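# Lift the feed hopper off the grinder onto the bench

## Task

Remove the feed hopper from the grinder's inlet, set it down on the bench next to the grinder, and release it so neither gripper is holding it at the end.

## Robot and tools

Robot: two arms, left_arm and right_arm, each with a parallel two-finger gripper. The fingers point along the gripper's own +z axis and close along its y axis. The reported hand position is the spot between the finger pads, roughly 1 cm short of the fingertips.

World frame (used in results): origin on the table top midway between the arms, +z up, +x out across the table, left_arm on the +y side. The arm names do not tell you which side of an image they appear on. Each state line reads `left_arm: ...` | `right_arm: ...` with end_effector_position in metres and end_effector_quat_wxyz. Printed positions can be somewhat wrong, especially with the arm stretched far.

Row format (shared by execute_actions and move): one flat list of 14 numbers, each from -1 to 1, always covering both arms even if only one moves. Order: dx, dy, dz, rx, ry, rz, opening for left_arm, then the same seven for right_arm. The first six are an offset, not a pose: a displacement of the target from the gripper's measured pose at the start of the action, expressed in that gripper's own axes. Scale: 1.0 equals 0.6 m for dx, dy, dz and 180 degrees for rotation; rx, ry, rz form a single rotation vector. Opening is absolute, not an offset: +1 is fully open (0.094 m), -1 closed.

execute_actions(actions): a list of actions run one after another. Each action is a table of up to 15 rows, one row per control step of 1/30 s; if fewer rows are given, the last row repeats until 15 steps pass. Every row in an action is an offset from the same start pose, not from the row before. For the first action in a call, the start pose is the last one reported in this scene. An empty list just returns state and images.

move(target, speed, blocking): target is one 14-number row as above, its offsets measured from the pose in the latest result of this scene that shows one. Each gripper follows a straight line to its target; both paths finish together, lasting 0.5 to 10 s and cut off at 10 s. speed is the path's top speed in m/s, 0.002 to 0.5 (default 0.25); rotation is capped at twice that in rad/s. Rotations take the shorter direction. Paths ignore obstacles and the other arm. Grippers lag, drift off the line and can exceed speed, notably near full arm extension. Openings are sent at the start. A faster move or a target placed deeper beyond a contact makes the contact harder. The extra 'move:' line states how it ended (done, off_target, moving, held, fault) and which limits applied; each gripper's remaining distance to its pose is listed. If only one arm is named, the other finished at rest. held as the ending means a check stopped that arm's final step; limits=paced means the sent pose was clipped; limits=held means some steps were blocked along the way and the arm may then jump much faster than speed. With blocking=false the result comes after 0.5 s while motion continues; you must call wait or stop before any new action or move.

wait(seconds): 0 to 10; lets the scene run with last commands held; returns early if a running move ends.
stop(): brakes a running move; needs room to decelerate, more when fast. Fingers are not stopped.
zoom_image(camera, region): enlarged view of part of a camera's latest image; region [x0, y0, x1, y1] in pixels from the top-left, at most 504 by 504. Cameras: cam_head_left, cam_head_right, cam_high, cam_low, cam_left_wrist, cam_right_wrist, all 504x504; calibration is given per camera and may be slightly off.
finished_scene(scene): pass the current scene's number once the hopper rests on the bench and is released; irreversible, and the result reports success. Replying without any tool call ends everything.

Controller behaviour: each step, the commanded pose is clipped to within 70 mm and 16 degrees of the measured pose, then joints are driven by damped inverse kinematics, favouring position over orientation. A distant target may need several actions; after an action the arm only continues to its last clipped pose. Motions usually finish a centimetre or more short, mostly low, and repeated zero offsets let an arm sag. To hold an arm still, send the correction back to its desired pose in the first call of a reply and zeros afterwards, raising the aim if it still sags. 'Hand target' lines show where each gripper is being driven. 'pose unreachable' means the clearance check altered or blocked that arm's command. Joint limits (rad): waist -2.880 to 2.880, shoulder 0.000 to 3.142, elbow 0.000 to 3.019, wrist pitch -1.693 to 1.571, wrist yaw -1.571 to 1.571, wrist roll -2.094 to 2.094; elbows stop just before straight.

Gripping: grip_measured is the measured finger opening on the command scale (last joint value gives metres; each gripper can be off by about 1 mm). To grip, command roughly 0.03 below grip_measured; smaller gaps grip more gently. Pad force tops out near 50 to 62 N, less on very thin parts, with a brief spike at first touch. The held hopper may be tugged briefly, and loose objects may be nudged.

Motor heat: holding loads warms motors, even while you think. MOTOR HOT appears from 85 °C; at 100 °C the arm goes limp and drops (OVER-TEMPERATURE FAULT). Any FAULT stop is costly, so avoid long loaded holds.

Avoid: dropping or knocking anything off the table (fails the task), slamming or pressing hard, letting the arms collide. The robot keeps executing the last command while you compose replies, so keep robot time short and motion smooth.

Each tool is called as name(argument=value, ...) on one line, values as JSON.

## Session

execute_actions(actions=[])

Scene clock: 0.00 s.
left_arm: end_effector_position=(+0.4788, +0.5812, +0.3424) grip_measured=+1.000 end_effector_quat_wxyz=(+0.227, -0.503, +0.808, -0.206) | right_arm: end_effector_position=(+0.6678, -0.2034, +0.2514) grip_measured=+1.000 end_effector_quat_wxyz=(+0.169, +0.712, +0.674, +0.102)
Joint positions: left_arm=[ 0.751  1.566  1.675 -1.313  0.517 -0.384  0.094] | right_arm=[ 0.218  1.796  1.783 -1.208  0.194  1.841  0.094]
Joint velocities: left_arm=[-0.005  0.005  0.017 -0.007 -0.095 -0.095  0.   ] | right_arm=[-0.005  0.005 -0.002  0.002 -0.007 -0.051  0.   ]
Motor temperatures (°C, as the motors report them): left_arm=[20 23 28 19 20 19] | right_arm=[19 23 42 19 19 19]
Hand target (left_arm): +0.482, +0.584, +0.361; +0.247, -0.497, +0.808, -0.201
Hand target (right_arm): +0.674, -0.202, +0.260; +0.174, +0.712, +0.672, +0.111
camera_calibration (this result's frames):
cam_left_wrist: T_world_to_cam=[[0.716425, -0.416463, 0.559726, -0.29151], [-0.655824, -0.675672, 0.336693, 0.595758], [0.237972, -0.608297, -0.757195, 0.625223], [0, 0, 0, 1]] pos_world=[0.450772, 0.661456, 0.435994]
cam_right_wrist: T_world_to_cam=[[-0.927722, 0.00416378, -0.37325, 0.713421], [-0.180133, 0.870805, 0.457439, 0.185349], [0.326933, 0.491611, -0.807115, 0.206303], [0, 0, 0, 1]] pos_world=[0.627796, -0.265794, 0.348009]

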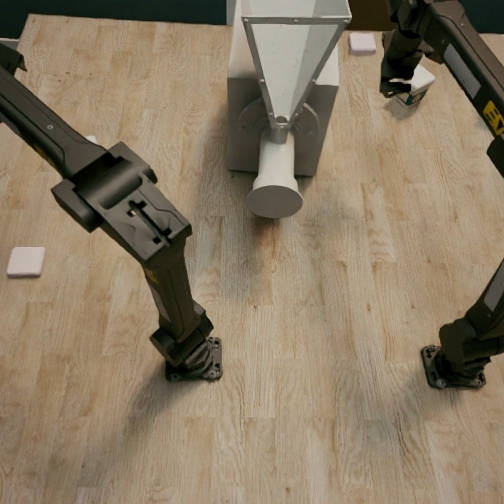

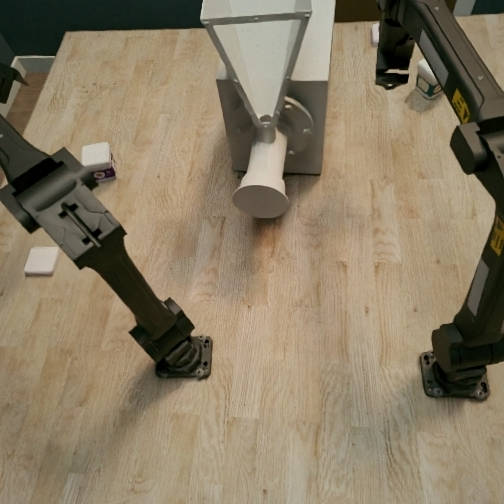

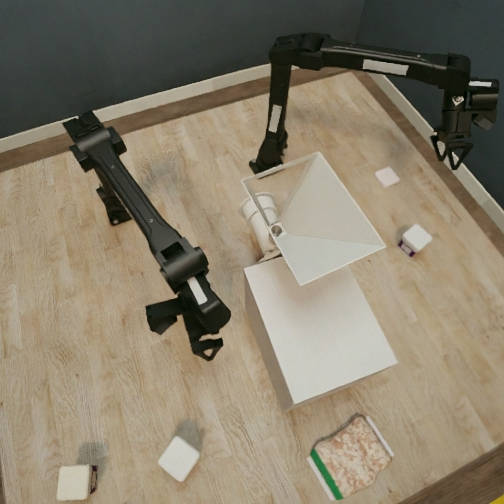

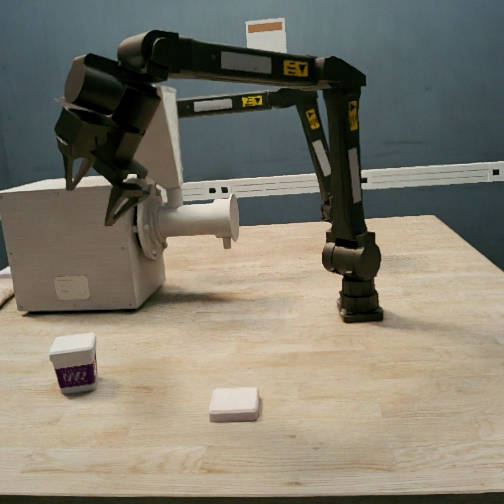

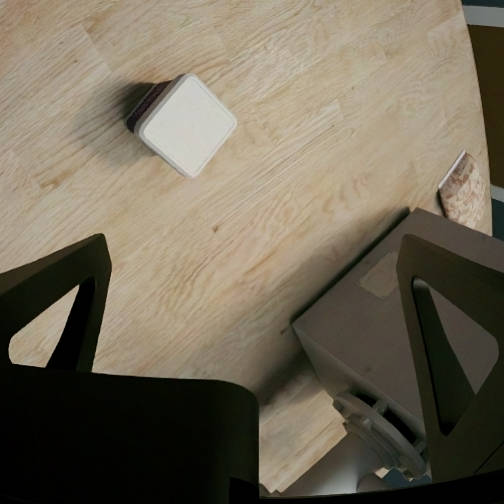

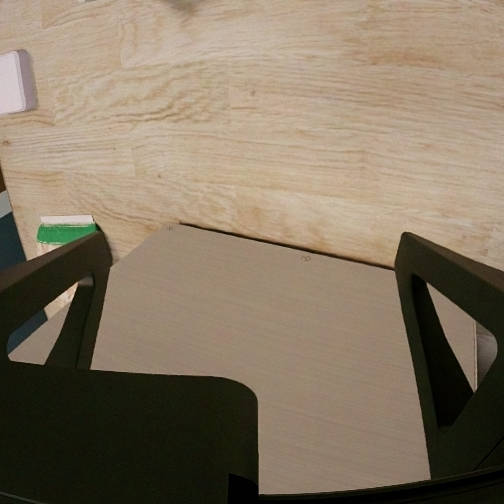

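zoom_image(camera="cam_head_left", region=[180, 0, 380, 160])

zoom_image(camera="cam_head_right", region=[170, 0, 370, 160])

zoom_image(camera="cam_high", region=[220, 130, 420, 310])

Region (180, 0, 380, 160) of cam_head_left's 504x504 image, scaled by 2.520, with more detail than that image has; it fills the top 403 rows of this view, and the rest is white.

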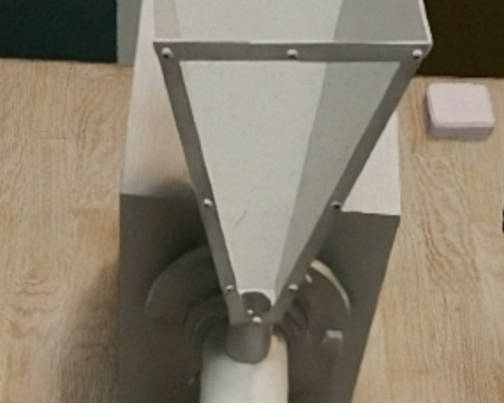

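Region (170, 0, 370, 160) of cam_head_right's 504x504 image, scaled by 2.520, with more detail than that image has; it fills the top 403 rows of this view, and the rest is white.

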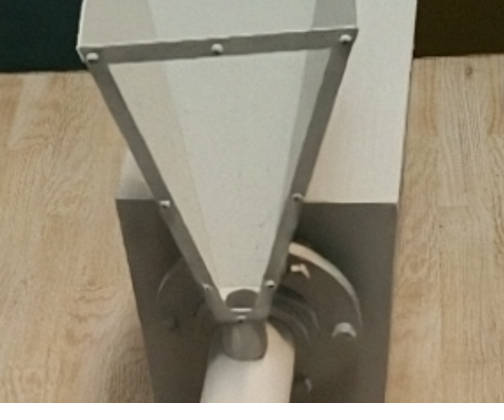

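Region (220, 130, 420, 310) of cam_high's 504x504 image, scaled by 2.520, with more detail than that image has; it fills the top 454 rows of this view, and the rest is white.

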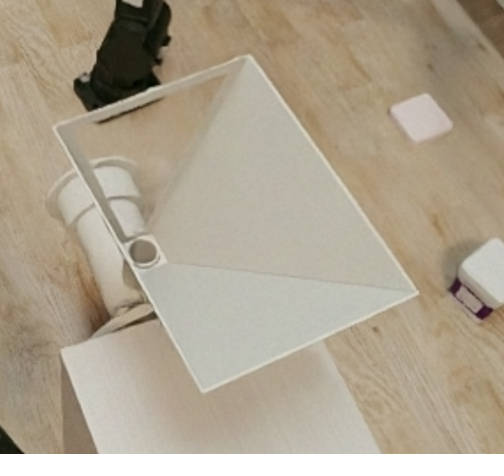

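move(target=[0.5051,-0.5185,-0.3311,0.0637,-0.053,0.2944,0.0,0.1125,-0.0729,-0.7245,-0.1976,-0.0139,-0.4499,0.0], speed=0.3)

Scene clock: 123.43 s.
left_arm: end_effector_position=(+0.4624, +0.2054, +0.6088) grip_measured=+0.003 end_effector_quat_wxyz=(+0.393, -0.091, +0.907, -0.123) | right_arm: end_effector_position=(+0.4692, -0.0886, +0.6136) grip_measured=+0.002 end_effector_quat_wxyz=(+0.394, +0.037, +0.909, +0.128)
Joint positions: left_arm=[-0.09   1.225  1.981 -1.486  0.143 -0.277  0.047] | right_arm=[ 0.564  1.421  2.175 -1.497  0.242  0.571  0.047]
Joint velocities: left_arm=[-0.005 -0.015  0.007 -0.027  0.022  0.037 -0.   ] | right_arm=[-0.015  0.015 -0.012 -0.007  0.037 -0.037 -0.   ]
Motor temperatures (°C, as the motors report them): left_arm=[20 24 33 19 20 19] | right_arm=[19 25 47 19 19 19]
Hand target (left_arm): +0.460, +0.203, +0.624; +0.407, -0.082, +0.902, -0.122
Hand target (right_arm): +0.466, -0.086, +0.626; +0.402, +0.032, +0.905, +0.135
Off the commanded pose (left_arm): 0.023 m, 2 deg.
Off the commanded pose (right_arm): 0.016 m, 2 deg.
move: off_target (left_arm, right_arm)
camera_calibration (this result's frames):
cam_left_wrist: T_world_to_cam=[[0.0641057, -0.955473, 0.28803, -0.00765887], [-0.975999, -0.120222, -0.181586, 0.590816], [0.208128, -0.269476, -0.940247, 0.657842], [0, 0, 0, 1]] pos_world=[0.440211, 0.240984, 0.728024]
cam_right_wrist: T_world_to_cam=[[0.0523115, -0.96996, -0.237573, 0.0345321], [-0.979398, -0.00336608, -0.201912, 0.586089], [0.195047, 0.24324, -0.950153, 0.634753], [0, 0, 0, 1]] pos_world=[0.448401, -0.11893, 0.729655]

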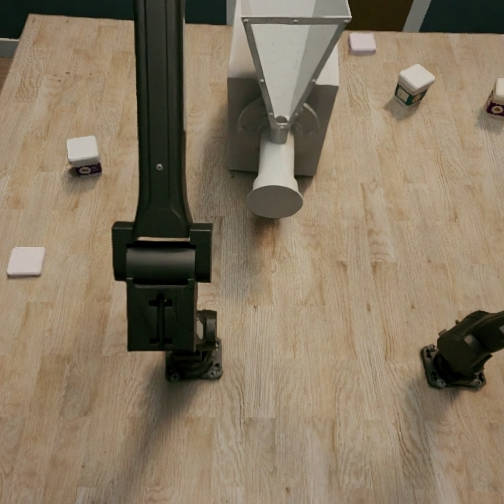

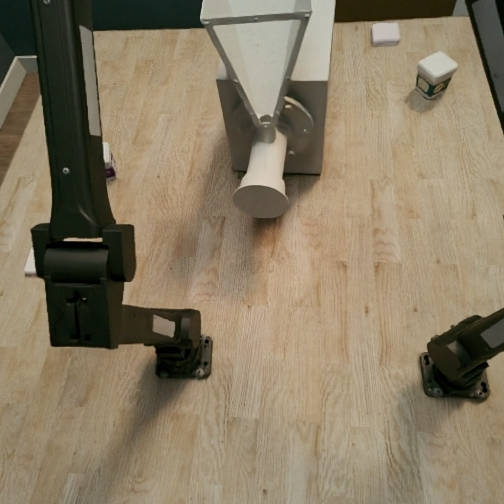

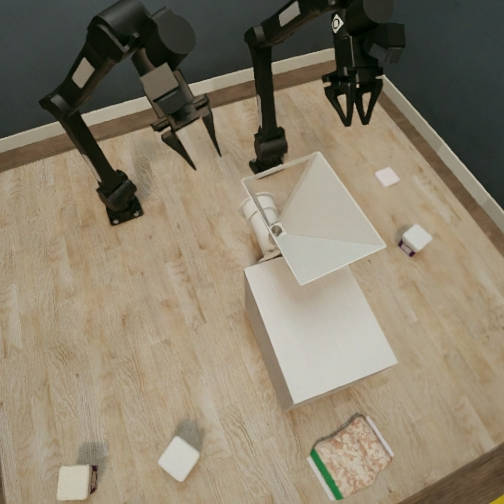

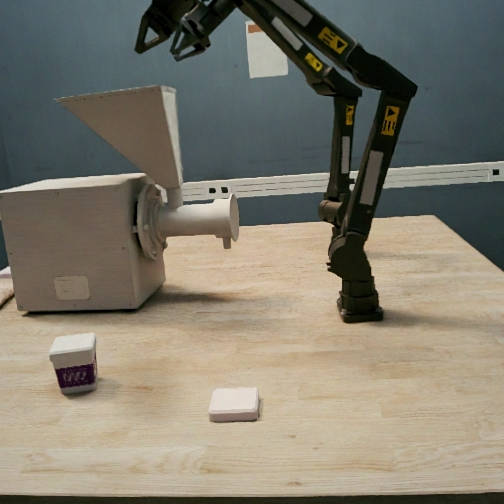

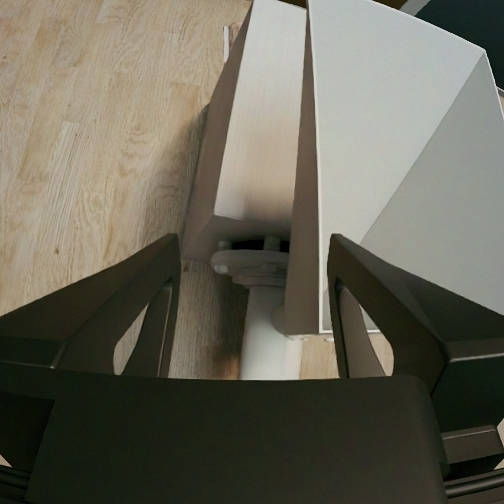

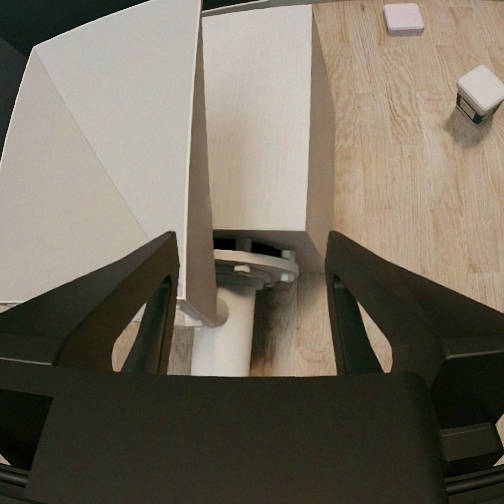

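zoom_image(camera="cam_low", region=[40, 0, 280, 240])

zoom_image(camera="cam_high", region=[130, 0, 430, 300])

Region (40, 0, 280, 240) of cam_low's 504x504 image, scaled by 2.100, with more detail than that image has.

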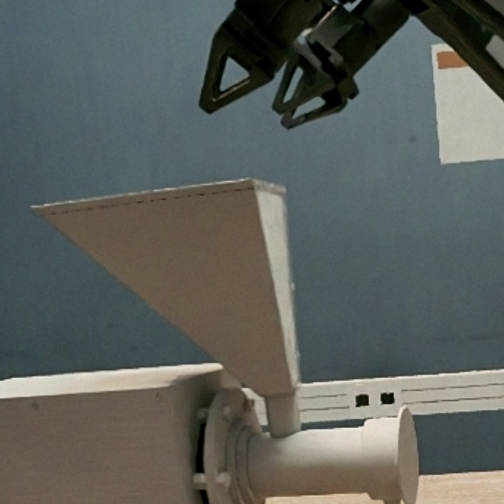

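Region (130, 0, 430, 300) of cam_high's 504x504 image, scaled by 1.680, with more detail than that image has.

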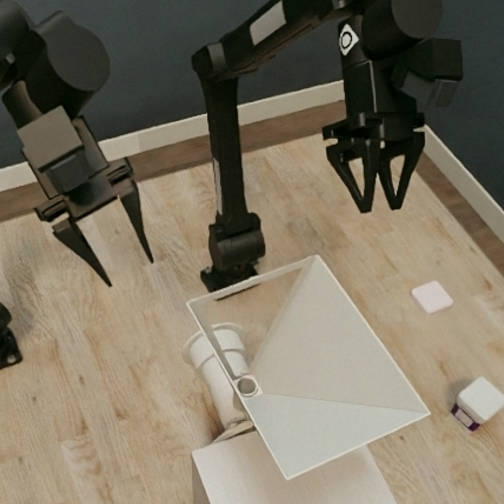

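move(target=[0.039,-0.0585,0.0863,0,0.05,0,0.0,0.0269,0.0575,0.1071,0,0.05,0,0.0], speed=0.15)

Scene clock: 213.93 s.
left_arm: end_effector_position=(+0.4931, +0.1628, +0.5541) grip_measured=+0.003 end_effector_quat_wxyz=(+0.309, -0.082, +0.939, -0.124) | right_arm: end_effector_position=(+0.5117, -0.0420, +0.5474) grip_measured=+0.002 end_effector_quat_wxyz=(+0.307, +0.027, +0.944, +0.115)
Joint positions: left_arm=[-0.195  1.328  1.979 -1.55   0.111 -0.33   0.047] | right_arm=[ 0.568  1.599  2.258 -1.579  0.165  0.601  0.047]
Joint velocities: left_arm=[-0.015  0.005 -0.002 -0.007 -0.051  0.051  0.   ] | right_arm=[-0.005 -0.005 -0.002 -0.022 -0.051  0.037  0.   ]
Motor temperatures (°C, as the motors report them): left_arm=[20 23 32 19 19 19] | right_arm=[19 23 46 19 19 19]
Hand target (left_arm): +0.487, +0.159, +0.569; +0.321, -0.082, +0.935, -0.129
Hand target (right_arm): +0.504, -0.040, +0.570; +0.322, +0.027, +0.937, +0.131
Off the commanded pose (left_arm): 0.017 m, 2 deg.
Off the commanded pose (right_arm): 0.023 m, 2 deg.
move: off_target (left_arm, right_arm)
camera_calibration (this result's frames):
cam_left_wrist: T_world_to_cam=[[0.0704803, -0.958236, 0.277158, -0.0312338], [-0.997121, -0.0754655, -0.00734698, 0.512321], [0.027956, -0.275842, -0.960796, 0.689789], [0, 0, 0, 1]] pos_world=[0.493764, 0.199006, 0.675167]
cam_right_wrist: T_world_to_cam=[[0.0433397, -0.975706, -0.214756, 0.0536495], [-0.99902, -0.0404022, -0.0180511, 0.522407], [0.00893594, 0.215328, -0.976501, 0.660686], [0, 0, 0, 1]] pos_world=[0.513666, -0.0688118, 0.666112]

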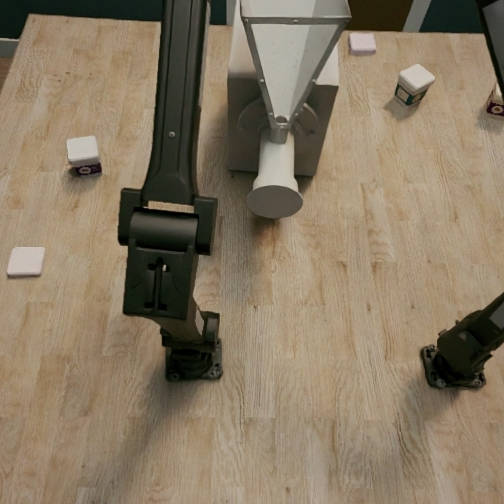

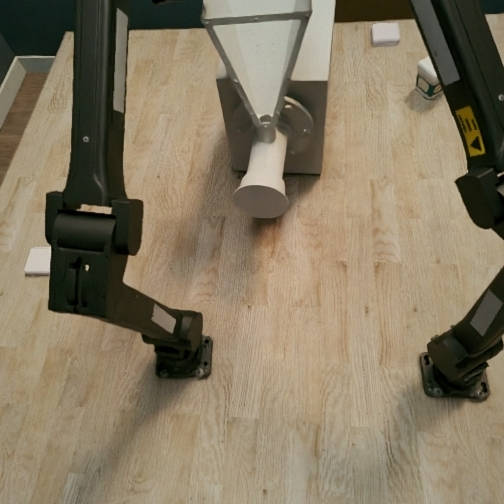

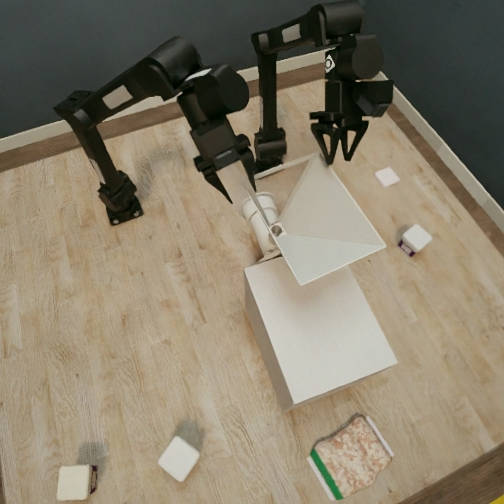

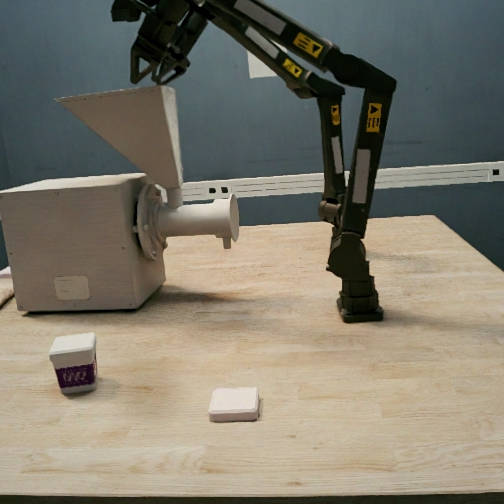

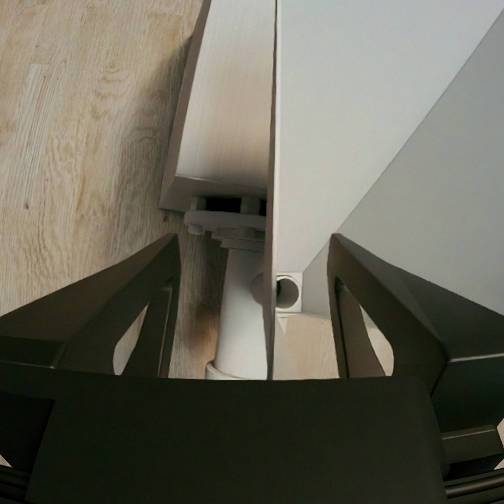

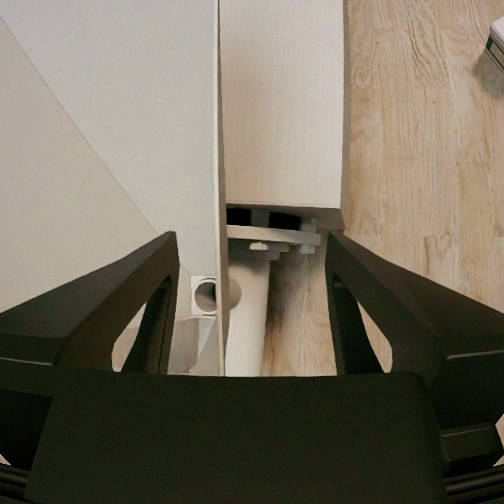

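zoom_image(camera="cam_low", region=[40, 0, 240, 200])

zoom_image(camera="cam_high", region=[180, 80, 420, 300])

Region (40, 0, 240, 200) of cam_low's 504x504 image, scaled by 2.520, with more detail than that image has.

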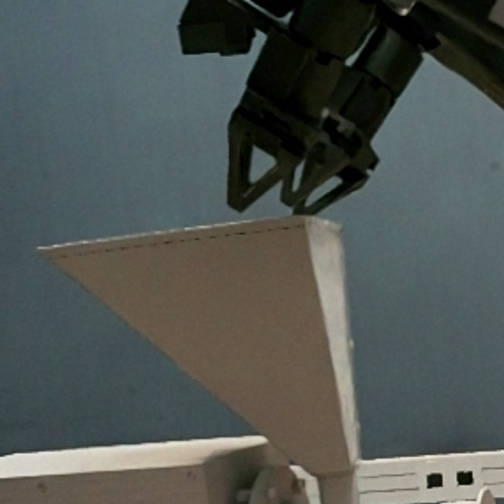

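Region (180, 80, 420, 300) of cam_high's 504x504 image, scaled by 2.100, with more detail than that image has; it fills the top 462 rows of this view, and the rest is white.

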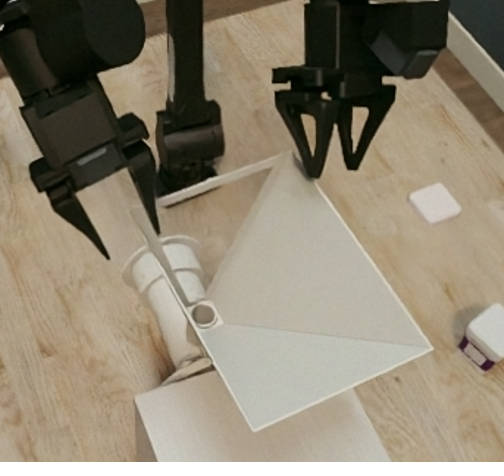

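move(target=[0.0062,-0.0189,0.0623,0,-0.01,0,0.0,-0.0128,0.0294,0.05,0,-0.01,0,0.0], speed=0.08)

zoom_image(camera="cam_low", region=[40, 0, 240, 200])

zoom_image(camera="cam_high", region=[180, 80, 420, 300])

Scene clock: 258.20 s.
left_arm: end_effector_position=(+0.5163, +0.1494, +0.5135) grip_measured=+0.003 end_effector_quat_wxyz=(+0.307, -0.084, +0.941, -0.116) | right_arm: end_effector_position=(+0.5329, -0.0281, +0.5368) grip_measured=+0.002 end_effector_quat_wxyz=(+0.322, +0.030, +0.940, +0.113)
Joint positions: left_arm=[-0.231  1.328  1.855 -1.433  0.074 -0.356  0.047] | right_arm=[ 0.574  1.632  2.254 -1.519  0.191  0.602  0.047]
Joint velocities: left_arm=[-0.005 -0.005 -0.007 -0.012 -0.007 -0.037  0.001] | right_arm=[-0.005 -0.005 -0.002 -0.007 -0.022 -0.007  0.   ]
Motor temperatures (°C, as the motors report them): left_arm=[20 23 32 19 19 19] | right_arm=[19 24 46 19 19 19]
Hand target (left_arm): +0.513, +0.145, +0.526; +0.324, -0.083, +0.934, -0.123
Hand target (right_arm): +0.536, -0.020, +0.533; +0.322, +0.029, +0.939, +0.115
Off the commanded pose (left_arm): 0.014 m, 2 deg.
Off the commanded pose (right_arm): 0.010 m, 0 deg.
move: off_target (left_arm)
camera_calibration (this result's frames):
cam_left_wrist: T_world_to_cam=[[0.0799349, -0.961222, 0.263939, -0.0321069], [-0.996522, -0.0833137, -0.00161408, 0.53208], [0.0235412, -0.262892, -0.964538, 0.648692], [0, 0, 0, 1]] pos_world=[0.517525, 0.184003, 0.635021]
cam_right_wrist: T_world_to_cam=[[0.0398943, -0.976895, -0.209962, 0.0632303], [-0.998404, -0.0305671, -0.0474835, 0.559632], [0.0399685, 0.211522, -0.976556, 0.630537], [0, 0, 0, 1]] pos_world=[0.531015, -0.0544966, 0.655604]

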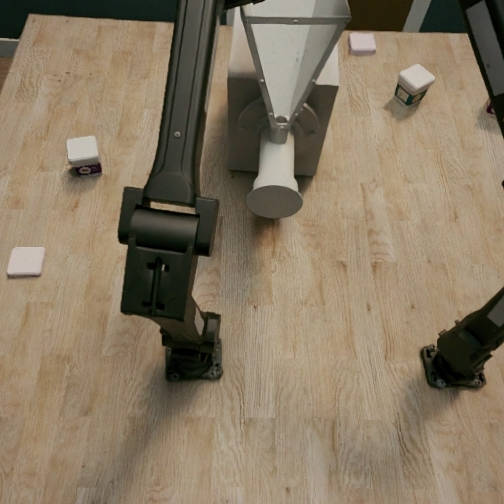

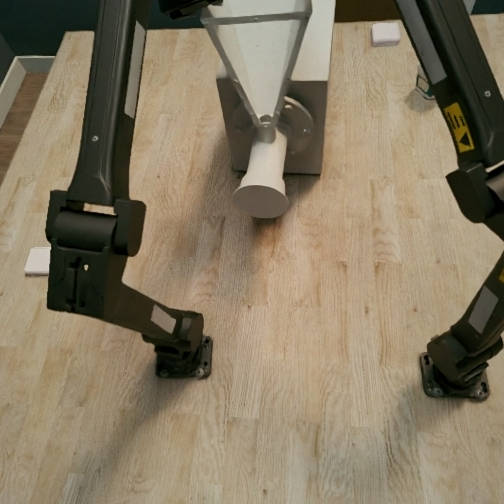

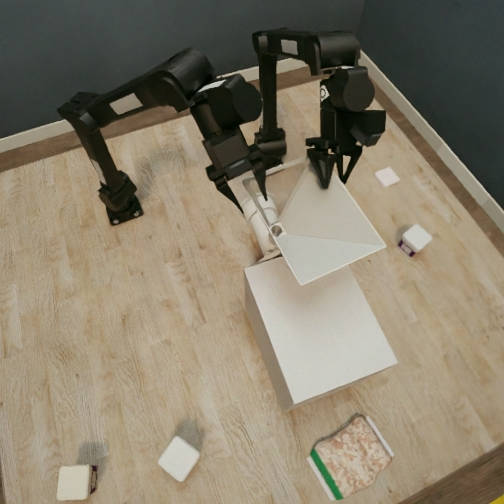

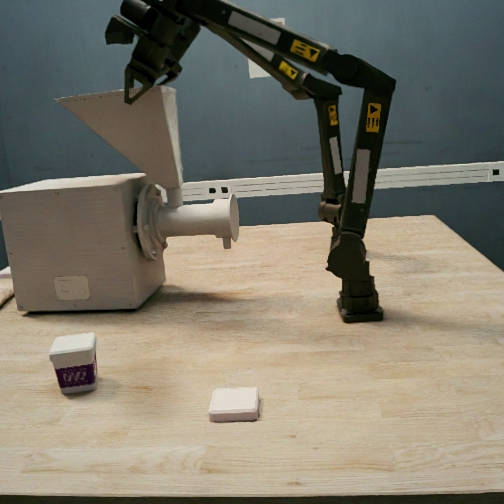

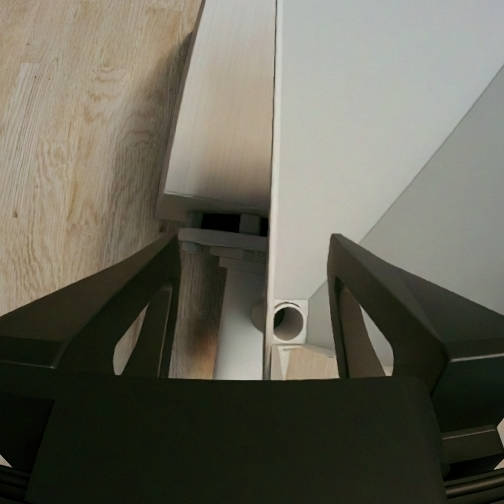

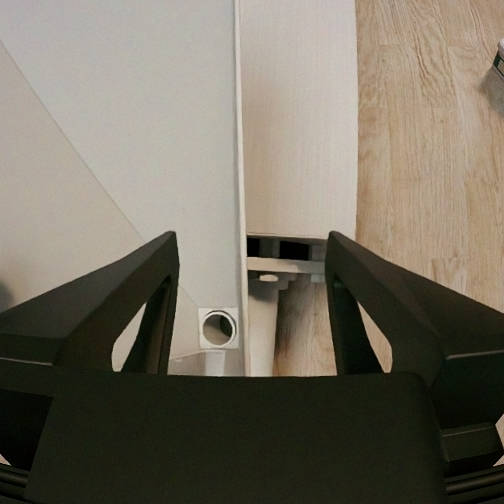

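Region (40, 0, 240, 200) of cam_low's 504x504 image, scaled by 2.520, with more detail than that image has.

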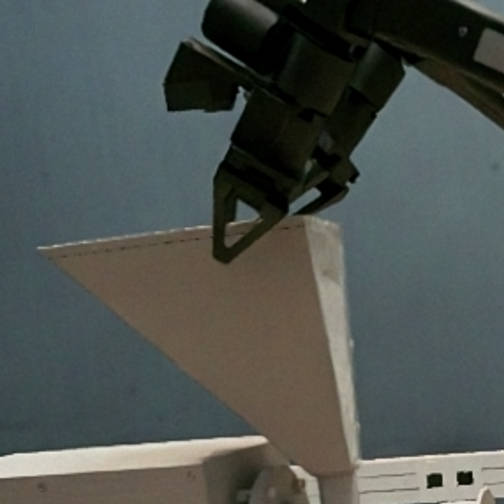

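Region (180, 80, 420, 300) of cam_high's 504x504 image, scaled by 2.100, with more detail than that image has; it fills the top 462 rows of this view, and the rest is white.

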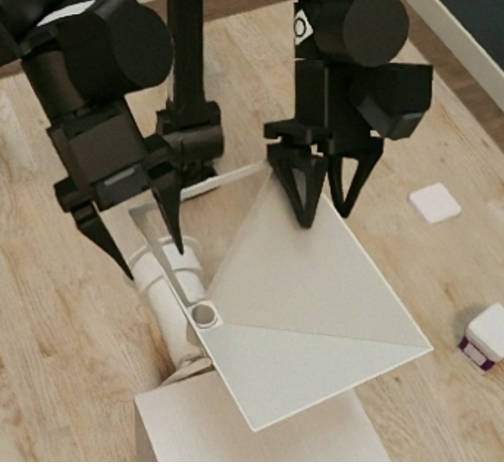

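move(target=[-0.0046,-0.018,-0.0171,0,-0.011,0,0.0,0.0256,0.0083,0.0333,0,0,0,0.0], speed=0.05)

zoom_image(camera="cam_low", region=[40, 0, 240, 200])

zoom_image(camera="cam_high", region=[180, 80, 420, 300])

Scene clock: 288.53 s.
left_arm: end_effector_position=(+0.5159, +0.1470, +0.5116) grip_measured=+0.003 end_effector_quat_wxyz=(+0.307, -0.086, +0.942, -0.108) | right_arm: end_effector_position=(+0.5377, -0.0203, +0.5056) grip_measured=+0.002 end_effector_quat_wxyz=(+0.313, +0.029, +0.944, +0.104)
Joint positions: left_arm=[-0.245  1.328  1.852 -1.433  0.049 -0.367  0.047] | right_arm=[ 0.583  1.618  2.15  -1.456  0.199  0.608  0.047]
Joint velocities: left_arm=[ 0.015 -0.005  0.002 -0.002  0.007 -0.051  0.   ] | right_arm=[ 0.005 -0.034 -0.002  0.002 -0.051  0.007  0.   ]
Motor temperatures (°C, as the motors report them): left_arm=[20 23 31 19 19 19] | right_arm=[19 24 44 19 19 19]
Hand target (left_arm): +0.513, +0.142, +0.526; +0.323, -0.086, +0.935, -0.115
Hand target (right_arm): +0.533, -0.017, +0.514; +0.322, +0.029, +0.940, +0.113
Off the commanded pose (left_arm): 0.016 m, 2 deg.
Off the commanded pose (right_arm): 0.010 m, 1 deg.
move: off_target (left_arm)
camera_calibration (this result's frames):
cam_left_wrist: T_world_to_cam=[[0.0897647, -0.964065, 0.250043, -0.0313766], [-0.995667, -0.0929839, -0.00106688, 0.53221], [0.0242785, -0.248864, -0.968234, 0.645733], [0, 0, 0, 1]] pos_world=[0.517043, 0.179937, 0.633634]
cam_right_wrist: T_world_to_cam=[[0.034436, -0.980402, -0.193973, 0.058836], [-0.999174, -0.0295807, -0.0278727, 0.553698], [0.0215886, 0.194773, -0.980611, 0.609845], [0, 0, 0, 1]] pos_world=[0.538049, -0.0447194, 0.624866]

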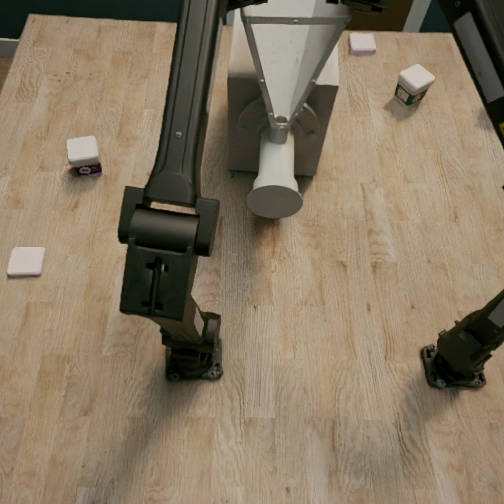

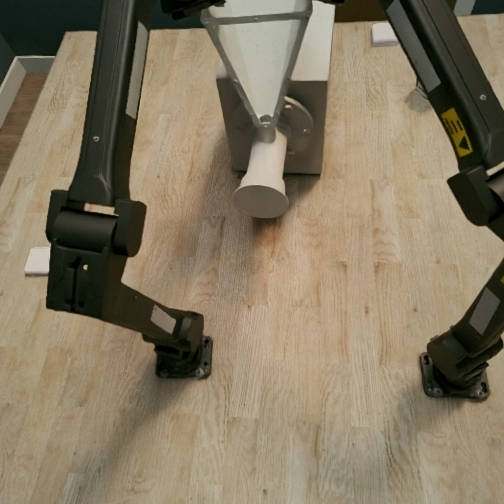

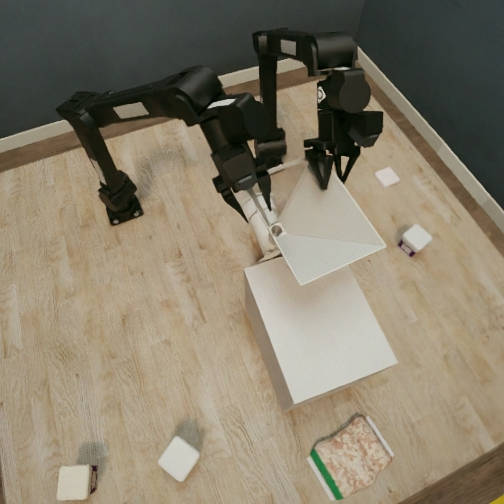

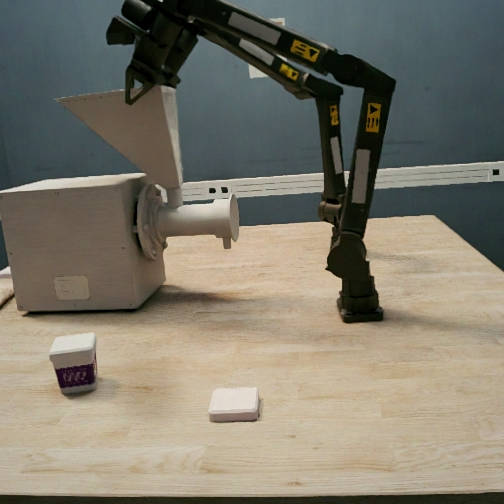

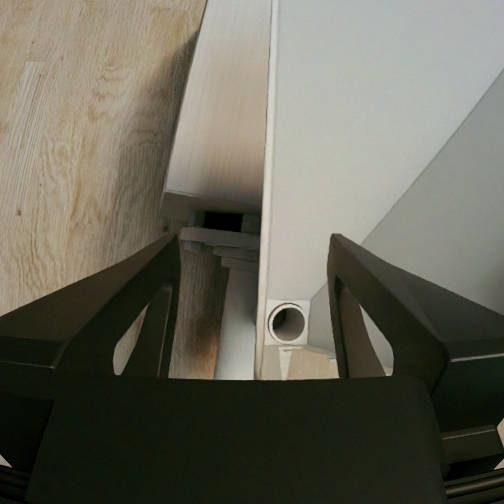

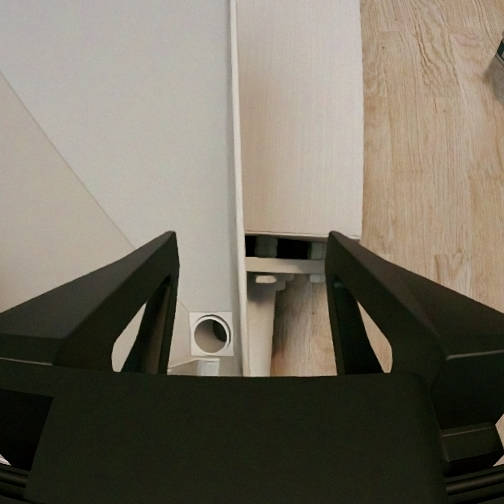

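Region (40, 0, 240, 200) of cam_low's 504x504 image, scaled by 2.520, with more detail than that image has.

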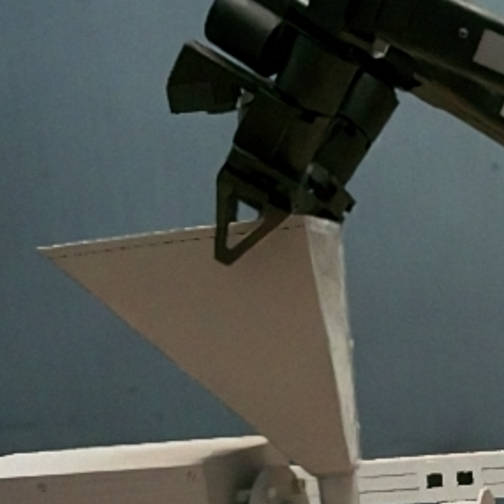

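Region (180, 80, 420, 300) of cam_high's 504x504 image, scaled by 2.100, with more detail than that image has; it fills the top 462 rows of this view, and the rest is white.

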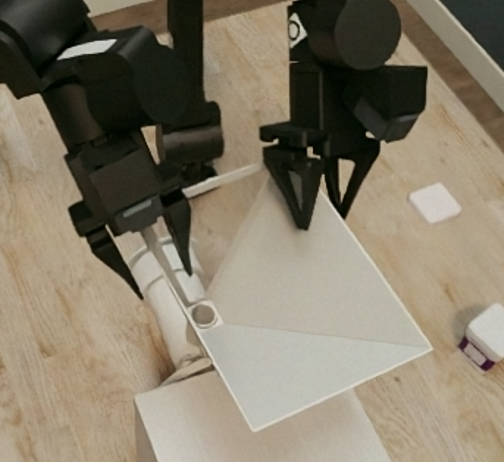

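execute_actions(actions=[[[-0.009,-0.0059,-0.0213,0,-0.011,0,-0.12,-0.0014,0.0032,-0.0154,0,-0.006,0,-0.12],[-0.009,-0.0059,-0.0213,0,-0.011,0,-0.24,-0.0014,0.0032,-0.0154,0,-0.006,0,-0.24],[-0.009,-0.0059,-0.0213,0,-0.011,0,-0.36,-0.0014,0.0032,-0.0154,0,-0.006,0,-0.36],[-0.009,-0.0059,-0.0213,0,-0.011,0,-0.46,-0.0014,0.0032,-0.0154,0,-0.006,0,-0.46],[-0.009,-0.0059,-0.0213,0,-0.011,0,-0.55,-0.0014,0.0032,-0.0154,0,-0.006,0,-0.55],[-0.009,-0.0059,-0.0213,0,-0.011,0,-0.63,-0.0014,0.0032,-0.0154,0,-0.006,0,-0.63],[-0.009,-0.0059,-0.0213,0,-0.011,0,-0.7,-0.0014,0.0032,-0.0154,0,-0.006,0,-0.7],[-0.009,-0.0059,-0.0213,0,-0.011,0,-0.76,-0.0014,0.0032,-0.0154,0,-0.006,0,-0.76],[-0.009,-0.0059,-0.0213,0,-0.011,0,-0.81,-0.0014,0.0032,-0.0154,0,-0.006,0,-0.81],[-0.009,-0.0059,-0.0213,0,-0.011,0,-0.85,-0.0014,0.0032,-0.0154,0,-0.006,0,-0.85],[-0.009,-0.0059,-0.0213,0,-0.011,0,-0.88,-0.0014,0.0032,-0.0154,0,-0.006,0,-0.88],[-0.009,-0.0059,-0.0213,0,-0.011,0,-0.9,-0.0014,0.0032,-0.0154,0,-0.006,0,-0.9],[-0.009,-0.0059,-0.0213,0,-0.011,0,-0.92,-0.0014,0.0032,-0.0154,0,-0.006,0,-0.92],[-0.009,-0.0059,-0.0213,0,-0.011,0,-0.93,-0.0014,0.0032,-0.0154,0,-0.006,0,-0.93],[-0.009,-0.0059,-0.0213,0,-0.011,0,-0.94,-0.0014,0.0032,-0.0154,0,-0.006,0,-0.94]],[[0,0,-0.012,0,-0.006,0,-0.95,0,0,-0.006,0,-0.003,0,-0.95],[0,0,-0.012,0,-0.006,0,-0.955,0,0,-0.006,0,-0.003,0,-0.955],[0,0,-0.012,0,-0.006,0,-0.96,0,0,-0.006,0,-0.003,0,-0.96],[0,0,-0.012,0,-0.006,0,-0.965,0,0,-0.006,0,-0.003,0,-0.965],[0,0,-0.012,0,-0.006,0,-0.97,0,0,-0.006,0,-0.003,0,-0.97],[0,0,-0.012,0,-0.006,0,-0.975,0,0,-0.006,0,-0.003,0,-0.975],[0,0,-0.012,0,-0.006,0,-0.98,0,0,-0.006,0,-0.003,0,-0.98],[0,0,-0.012,0,-0.006,0,-0.985,0,0,-0.006,0,-0.003,0,-0.985],[0,0,-0.012,0,-0.006,0,-0.99,0,0,-0.006,0,-0.003,0,-0.99],[0,0,-0.012,0,-0.006,0,-0.995,0,0,-0.006,0,-0.003,0,-0.995],[0,0,-0.012,0,-0.006,0,-1.0,0,0,-0.006,0,-0.003,0,-1.0]]])

Scene clock: 307.40 s.
left_arm: end_effector_position=(+0.5162, +0.1448, +0.5120) grip_measured=-0.951 end_effector_quat_wxyz=(+0.311, -0.078, +0.941, -0.106) | right_arm: end_effector_position=(+0.5346, -0.0176, +0.5099) grip_measured=-0.949 end_effector_quat_wxyz=(+0.320, +0.021, +0.942, +0.103)
Joint positions: left_arm=[-0.25   1.326  1.849 -1.425  0.045 -0.355  0.002] | right_arm=[ 0.593  1.612  2.15  -1.45   0.21   0.597  0.002]
Joint velocities: left_arm=[ 0.005 -0.005 -0.022 -0.022  0.007 -0.051  0.   ] | right_arm=[-0.005 -0.005 -0.007 -0.012 -0.11  -0.022 -0.001]
Motor temperatures (°C, as the motors report them): left_arm=[20 23 31 19 19 19] | right_arm=[19 24 43 19 19 19]
Hand target (left_arm): +0.512, +0.147, +0.517; +0.318, -0.085, +0.938, -0.105
Hand target (right_arm): +0.532, -0.018, +0.513; +0.324, +0.027, +0.940, +0.104
Off the commanded pose (left_arm): 0.007 m, 1 deg.
Off the commanded pose (right_arm): 0.004 m, 1 deg.
camera_calibration (this result's frames):
cam_left_wrist: T_world_to_cam=[[0.075578, -0.967197, 0.242523, -0.0220261], [-0.996714, -0.0803845, -0.00997032, 0.535609], [0.0291383, -0.240972, -0.970094, 0.642807], [0, 0, 0, 1]] pos_world=[0.516783, 0.17665, 0.634265]
cam_right_wrist: T_world_to_cam=[[0.0493398, -0.981216, -0.186498, 0.0506354], [-0.998161, -0.0418603, -0.0438346, 0.558217], [0.0352044, 0.188318, -0.981477, 0.606693], [0, 0, 0, 1]] pos_world=[0.533334, -0.0411996, 0.629368]

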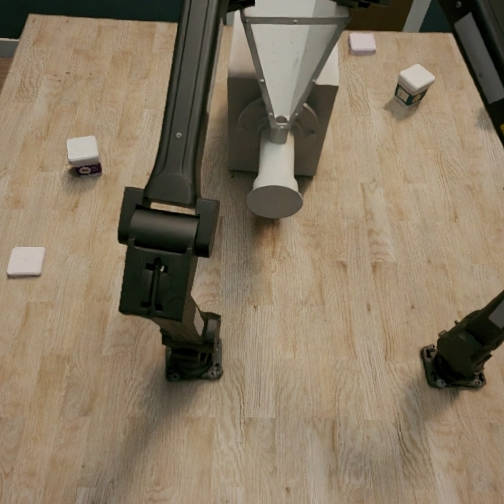

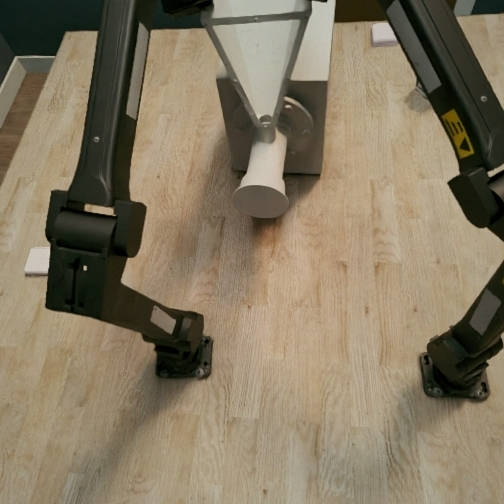

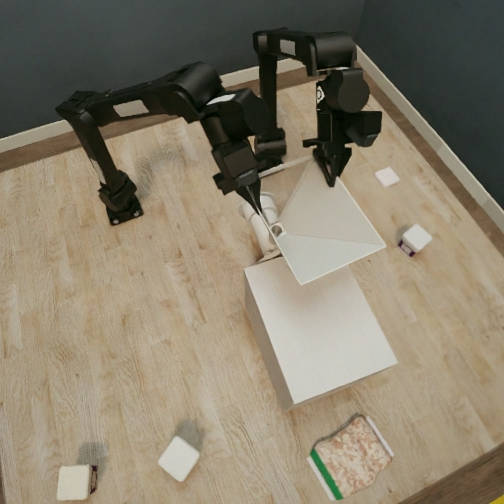

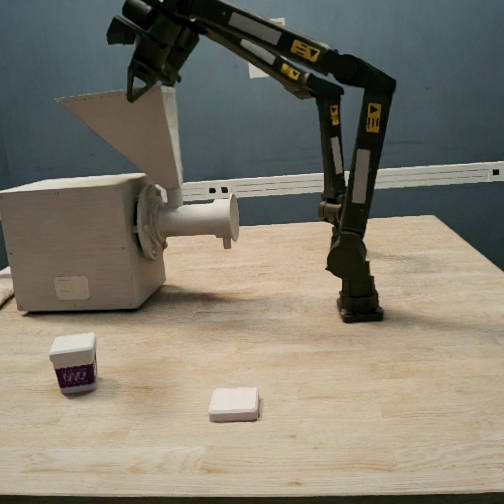

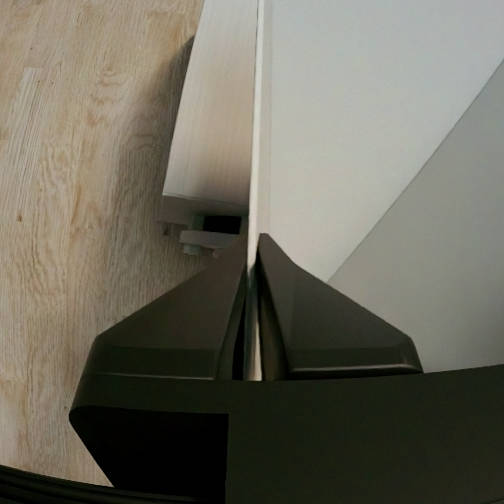

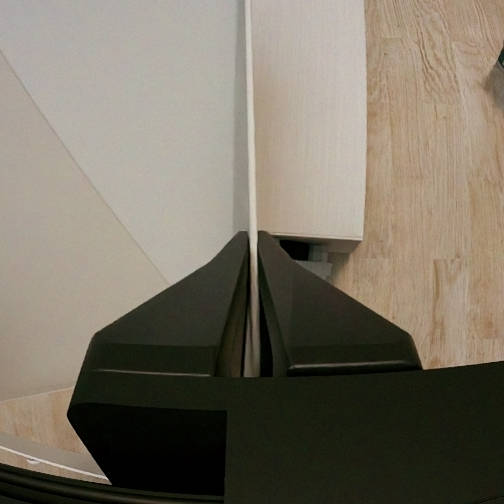

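execute_actions(actions=[])

Scene clock: 329.57 s.
left_arm: end_effector_position=(+0.5162, +0.1448, +0.5120) grip_measured=-0.951 end_effector_quat_wxyz=(+0.311, -0.078, +0.941, -0.106) | right_arm: end_effector_position=(+0.5346, -0.0176, +0.5099) grip_measured=-0.949 end_effector_quat_wxyz=(+0.320, +0.021, +0.942, +0.103)
Joint positions: left_arm=[-0.25   1.326  1.849 -1.425  0.045 -0.355  0.002] | right_arm=[ 0.593  1.612  2.15  -1.45   0.21   0.597  0.002]
Joint velocities: left_arm=[-0.005 -0.005 -0.017 -0.002  0.022 -0.007 -0.   ] | right_arm=[-0.005 -0.024 -0.002  0.022  0.051  0.007 -0.   ]
Motor temperatures (°C, as the motors report them): left_arm=[20 23 30 19 20 19] | right_arm=[19 24 43 19 19 19]
Hand target (left_arm): +0.512, +0.147, +0.517; +0.318, -0.085, +0.938, -0.105
Hand target (right_arm): +0.532, -0.018, +0.513; +0.324, +0.027, +0.940, +0.104
Off the commanded pose (left_arm): 0.007 m, 1 deg.
Off the commanded pose (right_arm): 0.004 m, 1 deg.
camera_calibration (this result's frames):
cam_left_wrist: T_world_to_cam=[[0.075578, -0.967197, 0.242523, -0.0220261], [-0.996714, -0.0803845, -0.00997032, 0.535609], [0.0291383, -0.240972, -0.970094, 0.642807], [0, 0, 0, 1]] pos_world=[0.516783, 0.17665, 0.634265]
cam_right_wrist: T_world_to_cam=[[0.0493398, -0.981216, -0.186498, 0.0506354], [-0.998161, -0.0418603, -0.0438346, 0.558217], [0.0352044, 0.188318, -0.981477, 0.606693], [0, 0, 0, 1]] pos_world=[0.533334, -0.0411996, 0.629368]

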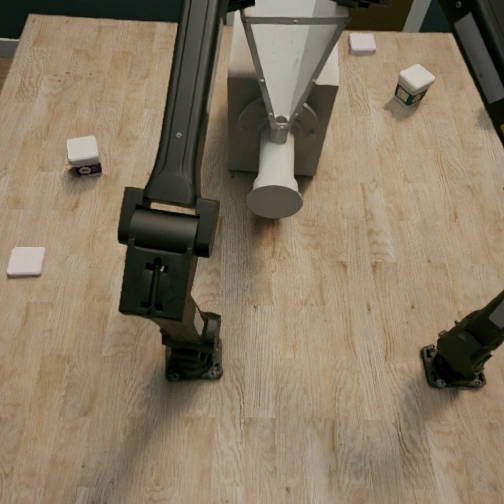

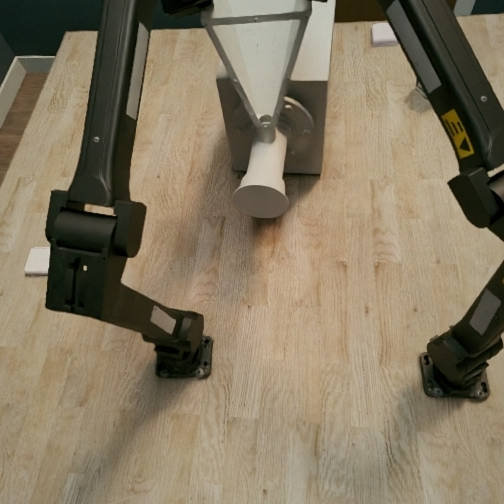

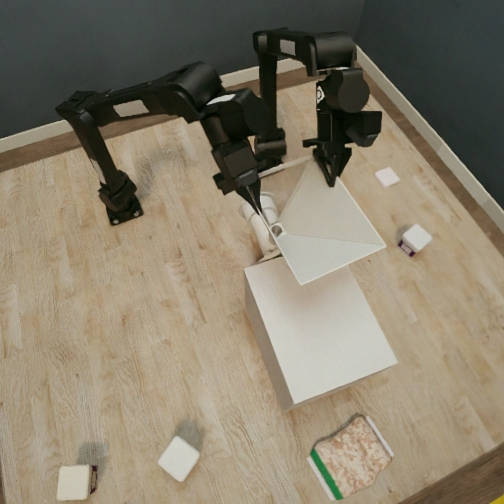

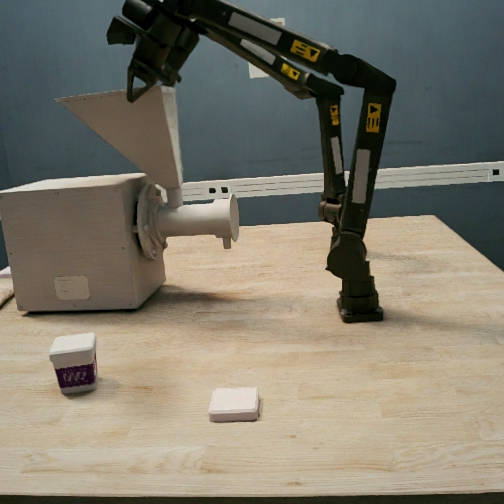

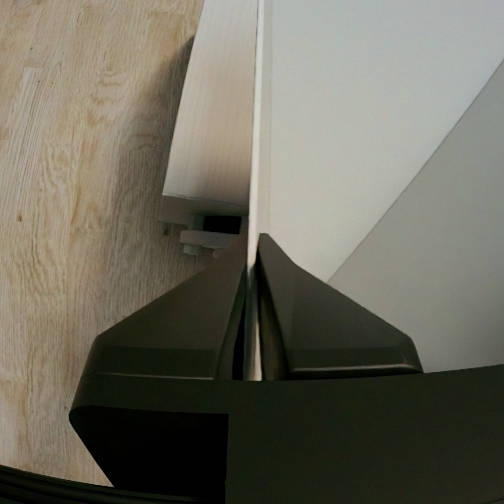

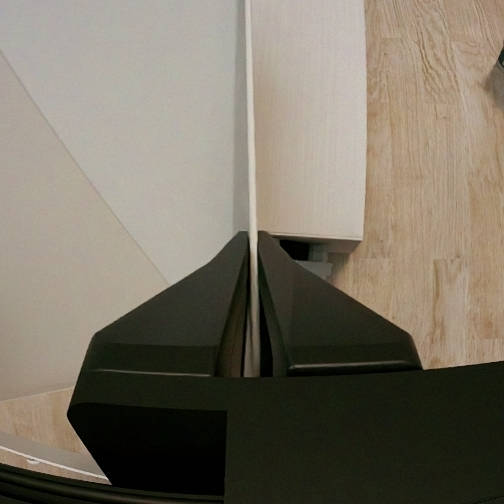

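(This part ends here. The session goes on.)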